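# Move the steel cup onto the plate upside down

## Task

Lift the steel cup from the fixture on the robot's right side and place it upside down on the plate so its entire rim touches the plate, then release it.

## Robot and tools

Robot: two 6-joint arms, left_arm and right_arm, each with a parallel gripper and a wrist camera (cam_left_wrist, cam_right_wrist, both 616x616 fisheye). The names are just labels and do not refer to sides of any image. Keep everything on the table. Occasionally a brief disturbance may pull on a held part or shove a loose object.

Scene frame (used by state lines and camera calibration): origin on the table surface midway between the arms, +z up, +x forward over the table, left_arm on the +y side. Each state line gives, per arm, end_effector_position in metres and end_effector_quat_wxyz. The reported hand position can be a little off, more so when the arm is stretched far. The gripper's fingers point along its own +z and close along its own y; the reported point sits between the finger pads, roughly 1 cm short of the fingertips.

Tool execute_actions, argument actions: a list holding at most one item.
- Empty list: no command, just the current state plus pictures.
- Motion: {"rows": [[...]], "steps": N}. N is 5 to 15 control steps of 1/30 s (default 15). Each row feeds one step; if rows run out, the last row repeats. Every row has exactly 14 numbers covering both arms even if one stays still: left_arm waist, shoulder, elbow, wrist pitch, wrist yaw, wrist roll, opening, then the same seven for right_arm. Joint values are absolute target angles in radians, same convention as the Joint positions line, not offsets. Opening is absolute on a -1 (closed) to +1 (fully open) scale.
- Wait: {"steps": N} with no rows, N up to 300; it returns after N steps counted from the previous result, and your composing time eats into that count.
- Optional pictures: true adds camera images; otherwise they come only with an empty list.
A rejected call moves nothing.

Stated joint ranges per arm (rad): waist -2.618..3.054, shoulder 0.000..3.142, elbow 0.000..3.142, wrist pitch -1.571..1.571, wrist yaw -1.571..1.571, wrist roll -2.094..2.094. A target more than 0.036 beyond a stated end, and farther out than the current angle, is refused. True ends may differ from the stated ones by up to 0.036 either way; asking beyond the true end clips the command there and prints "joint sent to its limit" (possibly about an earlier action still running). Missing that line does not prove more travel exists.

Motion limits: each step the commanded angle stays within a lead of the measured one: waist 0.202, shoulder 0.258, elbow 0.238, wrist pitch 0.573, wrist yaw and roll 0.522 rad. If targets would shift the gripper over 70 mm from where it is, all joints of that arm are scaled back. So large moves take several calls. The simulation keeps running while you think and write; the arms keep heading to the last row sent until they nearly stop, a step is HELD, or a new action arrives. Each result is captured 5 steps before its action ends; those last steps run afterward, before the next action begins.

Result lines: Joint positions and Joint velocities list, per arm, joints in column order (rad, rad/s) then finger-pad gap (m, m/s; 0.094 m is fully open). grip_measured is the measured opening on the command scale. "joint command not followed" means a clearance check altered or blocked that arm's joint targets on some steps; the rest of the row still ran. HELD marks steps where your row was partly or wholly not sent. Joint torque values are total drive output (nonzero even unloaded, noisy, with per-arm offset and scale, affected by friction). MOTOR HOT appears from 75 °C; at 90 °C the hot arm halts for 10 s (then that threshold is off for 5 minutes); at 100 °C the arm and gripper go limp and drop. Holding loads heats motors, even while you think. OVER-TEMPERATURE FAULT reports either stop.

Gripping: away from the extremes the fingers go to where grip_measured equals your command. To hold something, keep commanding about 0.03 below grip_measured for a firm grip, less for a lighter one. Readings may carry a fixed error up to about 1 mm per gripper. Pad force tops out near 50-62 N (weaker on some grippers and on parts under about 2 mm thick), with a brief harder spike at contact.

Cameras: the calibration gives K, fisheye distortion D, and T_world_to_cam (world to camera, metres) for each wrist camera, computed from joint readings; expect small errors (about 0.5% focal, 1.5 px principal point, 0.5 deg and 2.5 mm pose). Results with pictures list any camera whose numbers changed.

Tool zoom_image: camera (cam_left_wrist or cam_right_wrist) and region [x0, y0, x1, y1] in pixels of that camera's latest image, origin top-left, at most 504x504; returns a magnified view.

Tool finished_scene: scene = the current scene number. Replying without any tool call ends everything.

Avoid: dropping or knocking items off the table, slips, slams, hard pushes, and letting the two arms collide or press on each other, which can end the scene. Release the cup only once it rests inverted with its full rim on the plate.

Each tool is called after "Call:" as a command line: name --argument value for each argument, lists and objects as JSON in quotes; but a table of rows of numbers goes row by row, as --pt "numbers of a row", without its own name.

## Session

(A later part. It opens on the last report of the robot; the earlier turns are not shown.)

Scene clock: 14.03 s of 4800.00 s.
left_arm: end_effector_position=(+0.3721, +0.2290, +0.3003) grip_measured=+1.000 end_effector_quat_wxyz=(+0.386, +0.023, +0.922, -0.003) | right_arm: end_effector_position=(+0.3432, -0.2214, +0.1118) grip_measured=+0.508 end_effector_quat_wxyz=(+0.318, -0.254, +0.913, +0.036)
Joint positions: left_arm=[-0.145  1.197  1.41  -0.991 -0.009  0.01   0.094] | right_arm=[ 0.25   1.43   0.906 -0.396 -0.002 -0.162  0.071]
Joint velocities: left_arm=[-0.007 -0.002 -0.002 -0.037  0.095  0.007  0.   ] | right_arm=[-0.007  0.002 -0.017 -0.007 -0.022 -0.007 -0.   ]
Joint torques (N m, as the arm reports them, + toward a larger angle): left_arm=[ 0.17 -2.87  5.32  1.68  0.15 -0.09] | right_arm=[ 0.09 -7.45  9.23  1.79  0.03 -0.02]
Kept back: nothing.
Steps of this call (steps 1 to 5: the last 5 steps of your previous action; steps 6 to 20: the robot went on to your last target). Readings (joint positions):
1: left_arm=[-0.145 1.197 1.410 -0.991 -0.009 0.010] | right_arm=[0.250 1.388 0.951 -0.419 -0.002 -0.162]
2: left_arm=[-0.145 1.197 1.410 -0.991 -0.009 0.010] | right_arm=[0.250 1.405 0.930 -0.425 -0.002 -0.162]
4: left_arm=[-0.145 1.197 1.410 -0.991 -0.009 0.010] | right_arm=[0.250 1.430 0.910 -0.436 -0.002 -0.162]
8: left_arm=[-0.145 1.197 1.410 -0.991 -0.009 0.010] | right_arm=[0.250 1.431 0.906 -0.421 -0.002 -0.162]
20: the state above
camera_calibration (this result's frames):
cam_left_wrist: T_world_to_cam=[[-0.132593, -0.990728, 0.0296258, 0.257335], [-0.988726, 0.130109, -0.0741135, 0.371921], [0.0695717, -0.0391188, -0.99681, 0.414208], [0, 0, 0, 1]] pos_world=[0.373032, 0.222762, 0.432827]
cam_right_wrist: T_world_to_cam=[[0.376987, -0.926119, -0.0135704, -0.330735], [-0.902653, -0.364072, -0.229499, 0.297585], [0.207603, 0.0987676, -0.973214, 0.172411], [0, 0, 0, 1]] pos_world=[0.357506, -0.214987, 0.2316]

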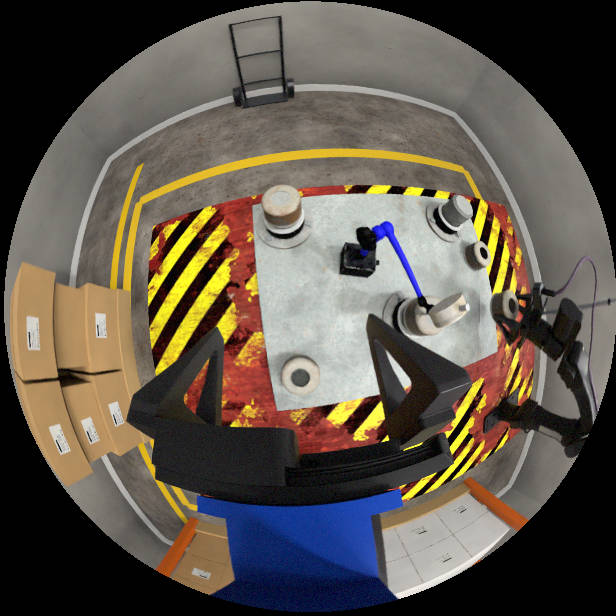

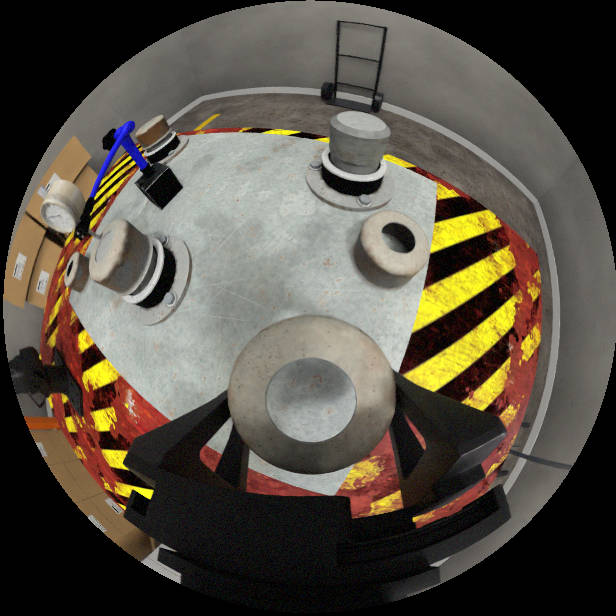

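Call:
execute_actions --actions '[{"rows":[[-0.146,1.2,1.4,-1.0,0,0,1,0.33,1.46,0.82,-0.13,0,-0.17,0.46]],"steps":10}]'

Call:
execute_actions --actions '[{"rows":[[-0.146,1.2,1.4,-1.0,0,0,1,0.33,1.52,0.73,0.02,0,-0.17,0.46]]}]'

Call:
execute_actions --actions '[{"steps":15}]' --pictures true

Call:
zoom_image --camera "cam_left_wrist" --region '[420,230,580,370]'

Scene clock: 14.40 s of 4800.00 s.
left_arm: end_effector_position=(+0.3721, +0.2290, +0.3003) grip_measured=+1.000 end_effector_quat_wxyz=(+0.386, +0.023, +0.922, -0.003) | right_arm: end_effector_position=(+0.3407, -0.1945, +0.0952) grip_measured=+0.508 end_effector_quat_wxyz=(+0.339, -0.283, +0.896, +0.048)
Joint positions: left_arm=[-0.145  1.197  1.41  -0.991 -0.009  0.01   0.094] | right_arm=[ 0.32   1.461  0.832 -0.243  0.003 -0.162  0.071]
Joint velocities: left_arm=[ 0.012  0.007 -0.012  0.037 -0.051  0.007  0.   ] | right_arm=[ 0.286  0.232 -0.252  0.315 -0.139  0.022 -0.001]
Joint torques (N m, as the arm reports them, + toward a larger angle): left_arm=[-0.06 -3.03  5.19  1.69  0.07 -0.13] | right_arm=[-0.7  -6.5   7.36  1.98  0.16 -0.07]
Steps of this call (steps 1 to 6: the robot went on to your last target; steps 7 to 11: the first 5 steps of this action). Readings (joint positions):
7: left_arm=[-0.145 1.197 1.410 -0.991 -0.009 0.010] | right_arm=[0.257 1.431 0.893 -0.366 0.003 -0.162]
8: left_arm=[-0.145 1.197 1.410 -0.991 -0.009 0.010] | right_arm=[0.272 1.434 0.872 -0.316 0.009 -0.162]
10: left_arm=[-0.145 1.197 1.410 -0.991 -0.009 0.010] | right_arm=[0.308 1.452 0.842 -0.258 0.006 -0.162]
11: the state above

Scene clock: 14.90 s of 4800.00 s.
left_arm: end_effector_position=(+0.3721, +0.2290, +0.3003) grip_measured=+1.000 end_effector_quat_wxyz=(+0.386, +0.023, +0.922, -0.003) | right_arm: end_effector_position=(+0.3370, -0.1917, +0.0554) grip_measured=+0.508 end_effector_quat_wxyz=(+0.337, -0.288, +0.895, +0.051)
Joint positions: left_arm=[-0.145  1.197  1.41  -0.991 -0.009  0.01   0.094] | right_arm=[ 0.329  1.536  0.725 -0.064 -0.001 -0.163  0.071]
Joint velocities: left_arm=[-0.012  0.002 -0.017 -0.037 -0.051  0.007  0.   ] | right_arm=[ 0.012  0.017  0.022  0.095  0.007  0.066 -0.001]
Joint torques (N m, as the arm reports them, + toward a larger angle): left_arm=[ 0.12 -3.38  5.16  1.72  0.1  -0.1 ] | right_arm=[ 0.12 -6.74  7.08  2.02  0.05 -0.05]
Steps of this call (steps 1 to 5: the last 5 steps of your previous action; steps 6 to 15: the first 10 steps of this action). Readings (joint positions):
6: left_arm=[-0.145 1.197 1.410 -0.991 -0.009 0.010] | right_arm=[0.329 1.478 0.804 -0.182 -0.001 -0.163]
7: left_arm=[-0.145 1.197 1.410 -0.991 -0.009 0.010] | right_arm=[0.329 1.484 0.787 -0.134 -0.001 -0.163]
9: left_arm=[-0.145 1.197 1.410 -0.991 -0.009 0.010] | right_arm=[0.329 1.506 0.758 -0.084 -0.001 -0.163]
13: left_arm=[-0.145 1.197 1.410 -0.991 -0.009 0.010] | right_arm=[0.329 1.535 0.727 -0.067 -0.001 -0.163]
15: the state above

Scene clock: 15.40 s of 4800.00 s.
left_arm: end_effector_position=(+0.3721, +0.2290, +0.3003) grip_measured=+1.000 end_effector_quat_wxyz=(+0.386, +0.023, +0.922, -0.003) | right_arm: end_effector_position=(+0.3429, -0.1888, +0.0612) grip_measured=+0.508 end_effector_quat_wxyz=(+0.353, -0.286, +0.889, +0.053)
Joint positions: left_arm=[-0.145  1.197  1.41  -0.991 -0.009  0.01   0.094] | right_arm=[ 0.329  1.536  0.725 -0.029 -0.001 -0.163  0.071]
Joint velocities: left_arm=[-0.002 -0.007 -0.017 -0.037  0.007 -0.007  0.   ] | right_arm=[-0.017 -0.002 -0.017 -0.022  0.051  0.007 -0.001]
Joint torques (N m, as the arm reports them, + toward a larger angle): left_arm=[-0.01 -2.94  4.96  1.66  0.12 -0.13] | right_arm=[ 0.07 -6.81  6.96  1.97  0.01 -0.06]
Kept back: nothing.
Steps of this call (steps 1 to 5: the last 5 steps of your previous action; steps 6 to 15: the robot went on to your last target). Readings (joint positions):
1: left_arm=[-0.145 1.197 1.410 -0.991 -0.009 0.010] | right_arm=[0.329 1.536 0.725 -0.057 -0.001 -0.163]
2: left_arm=[-0.145 1.197 1.410 -0.991 -0.009 0.010] | right_arm=[0.329 1.536 0.725 -0.050 -0.001 -0.163]
4: left_arm=[-0.145 1.197 1.410 -0.991 -0.009 0.010] | right_arm=[0.329 1.536 0.725 -0.040 -0.001 -0.163]
8: left_arm=[-0.145 1.197 1.410 -0.991 -0.009 0.010] | right_arm=[0.329 1.536 0.725 -0.032 -0.001 -0.163]
15: the state above
camera_calibration (this result's frames):
cam_left_wrist: T_world_to_cam=[[-0.132593, -0.990728, 0.0296258, 0.257335], [-0.988726, 0.130109, -0.0741135, 0.371921], [0.0695717, -0.0391188, -0.99681, 0.414208], [0, 0, 0, 1]] pos_world=[0.373032, 0.222762, 0.432827]
cam_right_wrist: T_world_to_cam=[[0.449424, -0.893246, -0.0113494, -0.319883], [-0.851929, -0.424744, -0.306283, 0.27345], [0.268766, 0.14732, -0.951873, 0.106827], [0, 0, 0, 1]] pos_world=[0.348012, -0.185325, 0.181809]

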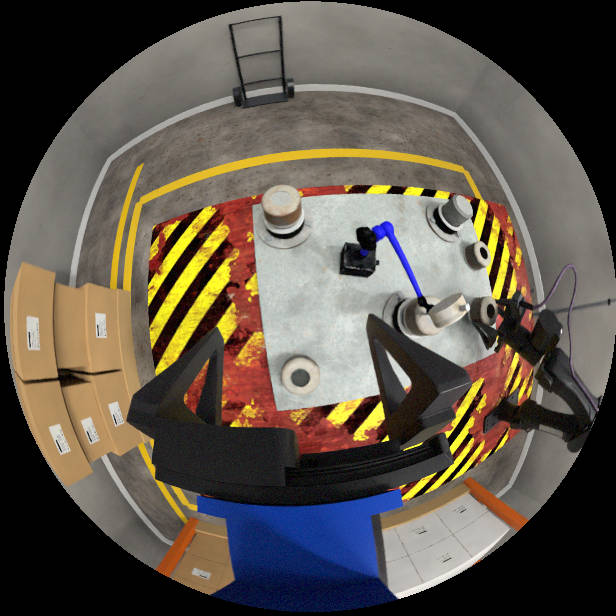

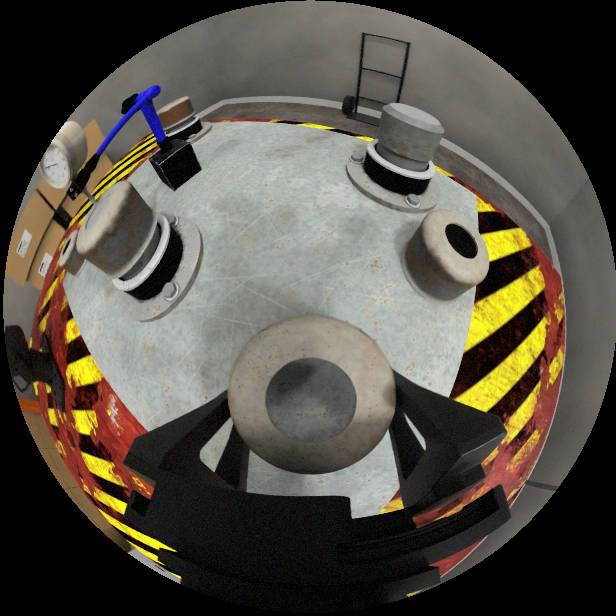

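Region (420, 230, 580, 370) of cam_left_wrist's 616x616 image, scaled by 3.150, with more detail than that image has; it fills the top 441 rows of this view, and the rest is white.

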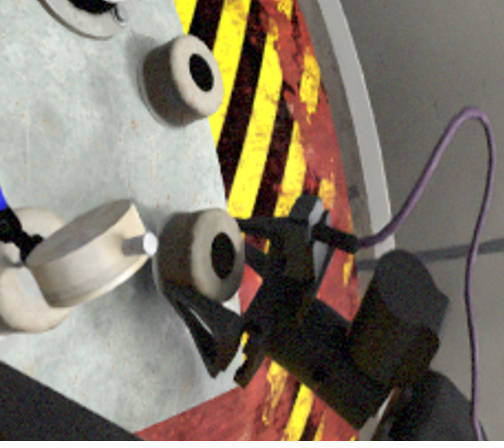

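Call:
execute_actions --actions '[{"rows":[[-0.146,1.2,1.4,-1.0,0,0,1,0.33,1.555,0.695,0.07,0,-0.17,0.46]]}]'

Call:
execute_actions --actions '[{"rows":[[-0.146,1.2,1.4,-1.0,0,0,1,0.33,1.58,0.67,0.12,0,-0.17,0.46]]}]'

Call:
execute_actions --actions '[{"rows":[[-0.146,1.2,1.4,-1.0,0,0,1,0.33,1.605,0.645,0.17,0,-0.17,0.46]]}]'

Scene clock: 15.90 s of 4800.00 s.
left_arm: end_effector_position=(+0.3721, +0.2290, +0.3003) grip_measured=+1.000 end_effector_quat_wxyz=(+0.386, +0.023, +0.922, -0.003) | right_arm: end_effector_position=(+0.3400, -0.1902, +0.0477) grip_measured=+0.508 end_effector_quat_wxyz=(+0.347, -0.287, +0.892, +0.052)
Joint positions: left_arm=[-0.145  1.197  1.41  -0.991 -0.009  0.01   0.094] | right_arm=[ 0.329  1.562  0.697  0.011 -0.001 -0.163  0.071]
Joint velocities: left_arm=[-0.007 -0.002 -0.012 -0.022 -0.037  0.007  0.   ] | right_arm=[-0.002 -0.017  0.002  0.022 -0.022  0.007  0.001]
Joint torques (N m, as the arm reports them, + toward a larger angle): left_arm=[-0.08 -3.05  5.    1.64  0.13 -0.15] | right_arm=[ 0.01 -6.22  5.98  1.95  0.03 -0.04]
Steps of this call (steps 1 to 5: the robot went on to your last target; steps 6 to 15: the first 10 steps of this action). Readings (joint positions):
6: left_arm=[-0.145 1.197 1.410 -0.991 -0.009 0.010] | right_arm=[0.329 1.537 0.721 -0.020 -0.001 -0.163]
7: left_arm=[-0.145 1.197 1.410 -0.991 -0.009 0.010] | right_arm=[0.329 1.541 0.716 -0.007 -0.001 -0.163]
9: left_arm=[-0.145 1.197 1.410 -0.991 -0.009 0.010] | right_arm=[0.329 1.552 0.708 0.007 -0.001 -0.163]
13: left_arm=[-0.145 1.197 1.410 -0.991 -0.009 0.010] | right_arm=[0.329 1.562 0.698 0.010 -0.001 -0.163]
15: the state above

Scene clock: 16.40 s of 4800.00 s.
left_arm: end_effector_position=(+0.3721, +0.2290, +0.3003) grip_measured=+1.000 end_effector_quat_wxyz=(+0.386, +0.023, +0.922, -0.003) | right_arm: end_effector_position=(+0.3394, -0.1905, +0.0381) grip_measured=+0.508 end_effector_quat_wxyz=(+0.347, -0.286, +0.891, +0.052)
Joint positions: left_arm=[-0.145  1.197  1.41  -0.991 -0.009  0.01   0.094] | right_arm=[ 0.329  1.587  0.673  0.06  -0.001 -0.163  0.071]
Joint velocities: left_arm=[-0.007  0.002 -0.002  0.007 -0.022  0.007  0.   ] | right_arm=[-0.002 -0.007 -0.007  0.007 -0.051  0.051  0.   ]
Joint torques (N m, as the arm reports them, + toward a larger angle): left_arm=[ 0.03 -2.9   5.09  1.71  0.11 -0.07] | right_arm=[ 0.09 -6.23  5.81  1.99  0.06 -0.02]
Steps of this call (steps 1 to 5: the last 5 steps of your previous action; steps 6 to 15: the first 10 steps of this action). Readings (joint positions):
6: left_arm=[-0.145 1.197 1.410 -0.991 -0.009 0.010] | right_arm=[0.329 1.564 0.694 0.028 -0.001 -0.163]
7: left_arm=[-0.145 1.197 1.410 -0.991 -0.009 0.010] | right_arm=[0.329 1.568 0.690 0.041 -0.001 -0.163]
9: left_arm=[-0.145 1.197 1.410 -0.991 -0.009 0.010] | right_arm=[0.329 1.578 0.683 0.056 -0.001 -0.163]
13: left_arm=[-0.145 1.197 1.410 -0.991 -0.009 0.010] | right_arm=[0.329 1.587 0.674 0.059 -0.001 -0.163]
15: the state above

Scene clock: 16.90 s of 4800.00 s.
left_arm: end_effector_position=(+0.3721, +0.2290, +0.3003) grip_measured=+1.000 end_effector_quat_wxyz=(+0.386, +0.023, +0.922, -0.003) | right_arm: end_effector_position=(+0.3413, -0.1895, +0.0329) grip_measured=+0.508 end_effector_quat_wxyz=(+0.355, -0.285, +0.888, +0.054)
Joint positions: left_arm=[-0.145  1.197  1.41  -0.991 -0.009  0.01   0.094] | right_arm=[ 0.329  1.608  0.653  0.119 -0.001 -0.162  0.071]
Joint velocities: left_arm=[-0.002  0.012  0.012 -0.022  0.007  0.007  0.   ] | right_arm=[-0.007 -0.012  0.007  0.022  0.022  0.007  0.   ]
Joint torques (N m, as the arm reports them, + toward a larger angle): left_arm=[-0.1  -3.14  5.19  1.74  0.07 -0.1 ] | right_arm=[ 0.1  -5.82  5.35  1.93  0.03 -0.08]
Steps of this call (steps 1 to 5: the last 5 steps of your previous action; steps 6 to 15: the first 10 steps of this action). Readings (joint positions):
6: left_arm=[-0.145 1.197 1.410 -0.991 -0.009 0.010] | right_arm=[0.329 1.589 0.670 0.078 -0.001 -0.163]
7: left_arm=[-0.145 1.197 1.410 -0.991 -0.009 0.010] | right_arm=[0.329 1.592 0.666 0.092 -0.001 -0.163]
9: left_arm=[-0.145 1.197 1.410 -0.991 -0.009 0.010] | right_arm=[0.329 1.602 0.658 0.106 -0.001 -0.163]
13: left_arm=[-0.145 1.197 1.410 -0.991 -0.009 0.010] | right_arm=[0.329 1.608 0.653 0.117 -0.001 -0.162]
15: the state above

Contact beginning.

Call:
execute_actions --actions '[{"rows":[[-0.146,1.2,1.4,-1.0,0,0,1,0.33,1.61,0.64,0.12,0,-0.17,0.46]],"steps":10}]'

Call:
execute_actions --actions '[{"rows":[[-0.146,1.2,1.4,-1.0,0,0,1,0.33,1.61,0.65,0.14,0,-0.17,1]]}]'

Call:
execute_actions --actions '[{"rows":[[-0.146,1.2,1.4,-1.0,0,0,1,0.33,1.4,0.85,-0.25,0,-0.17,1]]}]' --pictures true

Scene clock: 17.23 s of 4800.00 s.
left_arm: end_effector_position=(+0.3721, +0.2290, +0.3003) grip_measured=+1.000 end_effector_quat_wxyz=(+0.386, +0.023, +0.922, -0.003) | right_arm: end_effector_position=(+0.3400, -0.1901, +0.0316) grip_measured=+0.508 end_effector_quat_wxyz=(+0.352, -0.286, +0.890, +0.053)
Joint positions: left_arm=[-0.145  1.197  1.41  -0.991 -0.009  0.009  0.094] | right_arm=[ 0.329  1.608  0.653  0.112 -0.001 -0.162  0.071]
Joint velocities: left_arm=[ 0.032  0.022 -0.017 -0.051 -0.022 -0.007  0.   ] | right_arm=[ 0.007 -0.007 -0.007 -0.066  0.037  0.051  0.001]
Joint torques (N m, as the arm reports them, + toward a larger angle): left_arm=[-0.03 -3.19  5.2   1.69  0.1  -0.13] | right_arm=[-0.04 -5.77  4.89  1.55  0.05 -0.02]
Steps of this call (steps 1 to 5: the last 5 steps of your previous action; steps 6 to 10: the first 5 steps of this action). Readings (joint positions):
6: left_arm=[-0.145 1.197 1.410 -0.991 -0.009 0.010] | right_arm=[0.329 1.608 0.653 0.118 -0.001 -0.162]
7: left_arm=[-0.145 1.197 1.410 -0.991 -0.009 0.010] | right_arm=[0.329 1.608 0.653 0.115 -0.001 -0.162]
9: left_arm=[-0.145 1.197 1.410 -0.991 -0.009 0.009] | right_arm=[0.329 1.608 0.653 0.112 -0.001 -0.162]
10: the state above

Scene clock: 17.73 s of 4800.00 s.
left_arm: end_effector_position=(+0.3721, +0.2290, +0.3003) grip_measured=+1.000 end_effector_quat_wxyz=(+0.386, +0.023, +0.922, -0.003) | right_arm: end_effector_position=(+0.3425, -0.1889, +0.0341) grip_measured=+1.000 end_effector_quat_wxyz=(+0.359, -0.285, +0.887, +0.054)
Joint positions: left_arm=[-0.145  1.197  1.41  -0.991 -0.009  0.009  0.094] | right_arm=[ 0.329  1.608  0.653  0.126 -0.001 -0.162  0.094]
Joint velocities: left_arm=[-0.012 -0.002  0.007 -0.007 -0.037 -0.051  0.   ] | right_arm=[-0.017 -0.012 -0.002 -0.007 -0.037 -0.066  0.   ]
Joint torques (N m, as the arm reports them, + toward a larger angle): left_arm=[-0.08 -3.24  5.06  1.68  0.08 -0.12] | right_arm=[-0.04 -5.56  5.76  1.52  0.01 -0.02]
Steps of this call (steps 1 to 5: the last 5 steps of your previous action; steps 6 to 15: the first 10 steps of this action). Readings (joint positions):
6: left_arm=[-0.145 1.197 1.410 -0.991 -0.009 0.009] | right_arm=[0.329 1.608 0.653 0.112 -0.001 -0.162]
7: left_arm=[-0.145 1.197 1.410 -0.991 -0.009 0.009] | right_arm=[0.329 1.608 0.653 0.114 -0.001 -0.162]
9: left_arm=[-0.145 1.197 1.410 -0.991 -0.009 0.009] | right_arm=[0.329 1.608 0.653 0.120 -0.001 -0.162]
13: left_arm=[-0.145 1.197 1.410 -0.991 -0.009 0.009] | right_arm=[0.329 1.608 0.653 0.125 -0.001 -0.162]
15: the state above

Scene clock: 18.23 s of 4800.00 s.
left_arm: end_effector_position=(+0.3721, +0.2290, +0.3003) grip_measured=+1.000 end_effector_quat_wxyz=(+0.386, +0.023, +0.922, -0.003) | right_arm: end_effector_position=(+0.3565, -0.1820, +0.1452) grip_measured=+1.000 end_effector_quat_wxyz=(+0.420, -0.277, +0.862, +0.063)
Joint positions: left_arm=[-0.145  1.197  1.41  -0.991 -0.009  0.009  0.094] | right_arm=[ 0.329  1.388  0.85  -0.156 -0.001 -0.162  0.094]
Joint velocities: left_arm=[-0.002 -0.027  0.002 -0.066 -0.007  0.022  0.   ] | right_arm=[ 0.002  0.002 -0.002 -0.344 -0.095  0.022  0.   ]
Joint torques (N m, as the arm reports them, + toward a larger angle): left_arm=[-0.13 -2.86  5.31  1.68  0.14 -0.11] | right_arm=[ 0.09 -3.96  7.33  1.17  0.06 -0.06]
Steps of this call (steps 1 to 5: the last 5 steps of your previous action; steps 6 to 15: the first 10 steps of this action). Readings (joint positions):
6: left_arm=[-0.145 1.197 1.410 -0.991 -0.009 0.009] | right_arm=[0.329 1.594 0.672 0.076 -0.001 -0.162]
7: left_arm=[-0.145 1.197 1.410 -0.991 -0.009 0.009] | right_arm=[0.329 1.566 0.699 -0.006 -0.001 -0.162]
9: left_arm=[-0.145 1.197 1.410 -0.991 -0.009 0.009] | right_arm=[0.329 1.489 0.761 -0.107 -0.001 -0.162]
13: left_arm=[-0.145 1.197 1.410 -0.991 -0.009 0.009] | right_arm=[0.329 1.393 0.845 -0.146 -0.001 -0.162]
15: the state above
camera_calibration (this result's frames):
cam_left_wrist: T_world_to_cam=[[-0.132328, -0.990755, 0.0298961, 0.257161], [-0.988761, 0.129824, -0.0741403, 0.372008], [0.0695737, -0.0393709, -0.9968, 0.414262], [0, 0, 0, 1]] pos_world=[0.373034, 0.222798, 0.432829]
cam_right_wrist: T_world_to_cam=[[0.450655, -0.892631, -0.0109999, -0.319349], [-0.803249, -0.400092, -0.441268, 0.320363], [0.389488, 0.207695, -0.897308, 0.142167], [0, 0, 0, 1]] pos_world=[0.345875, -0.186414, 0.265421]

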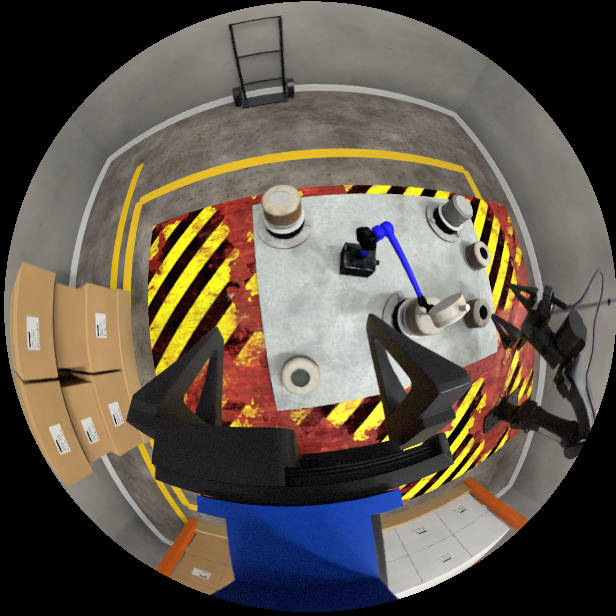

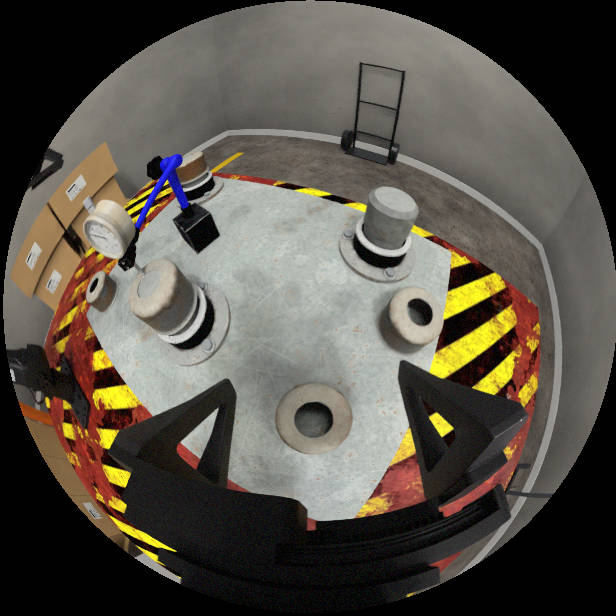

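Call:
finished_scene --scene 1

The scene is finished: the task was done.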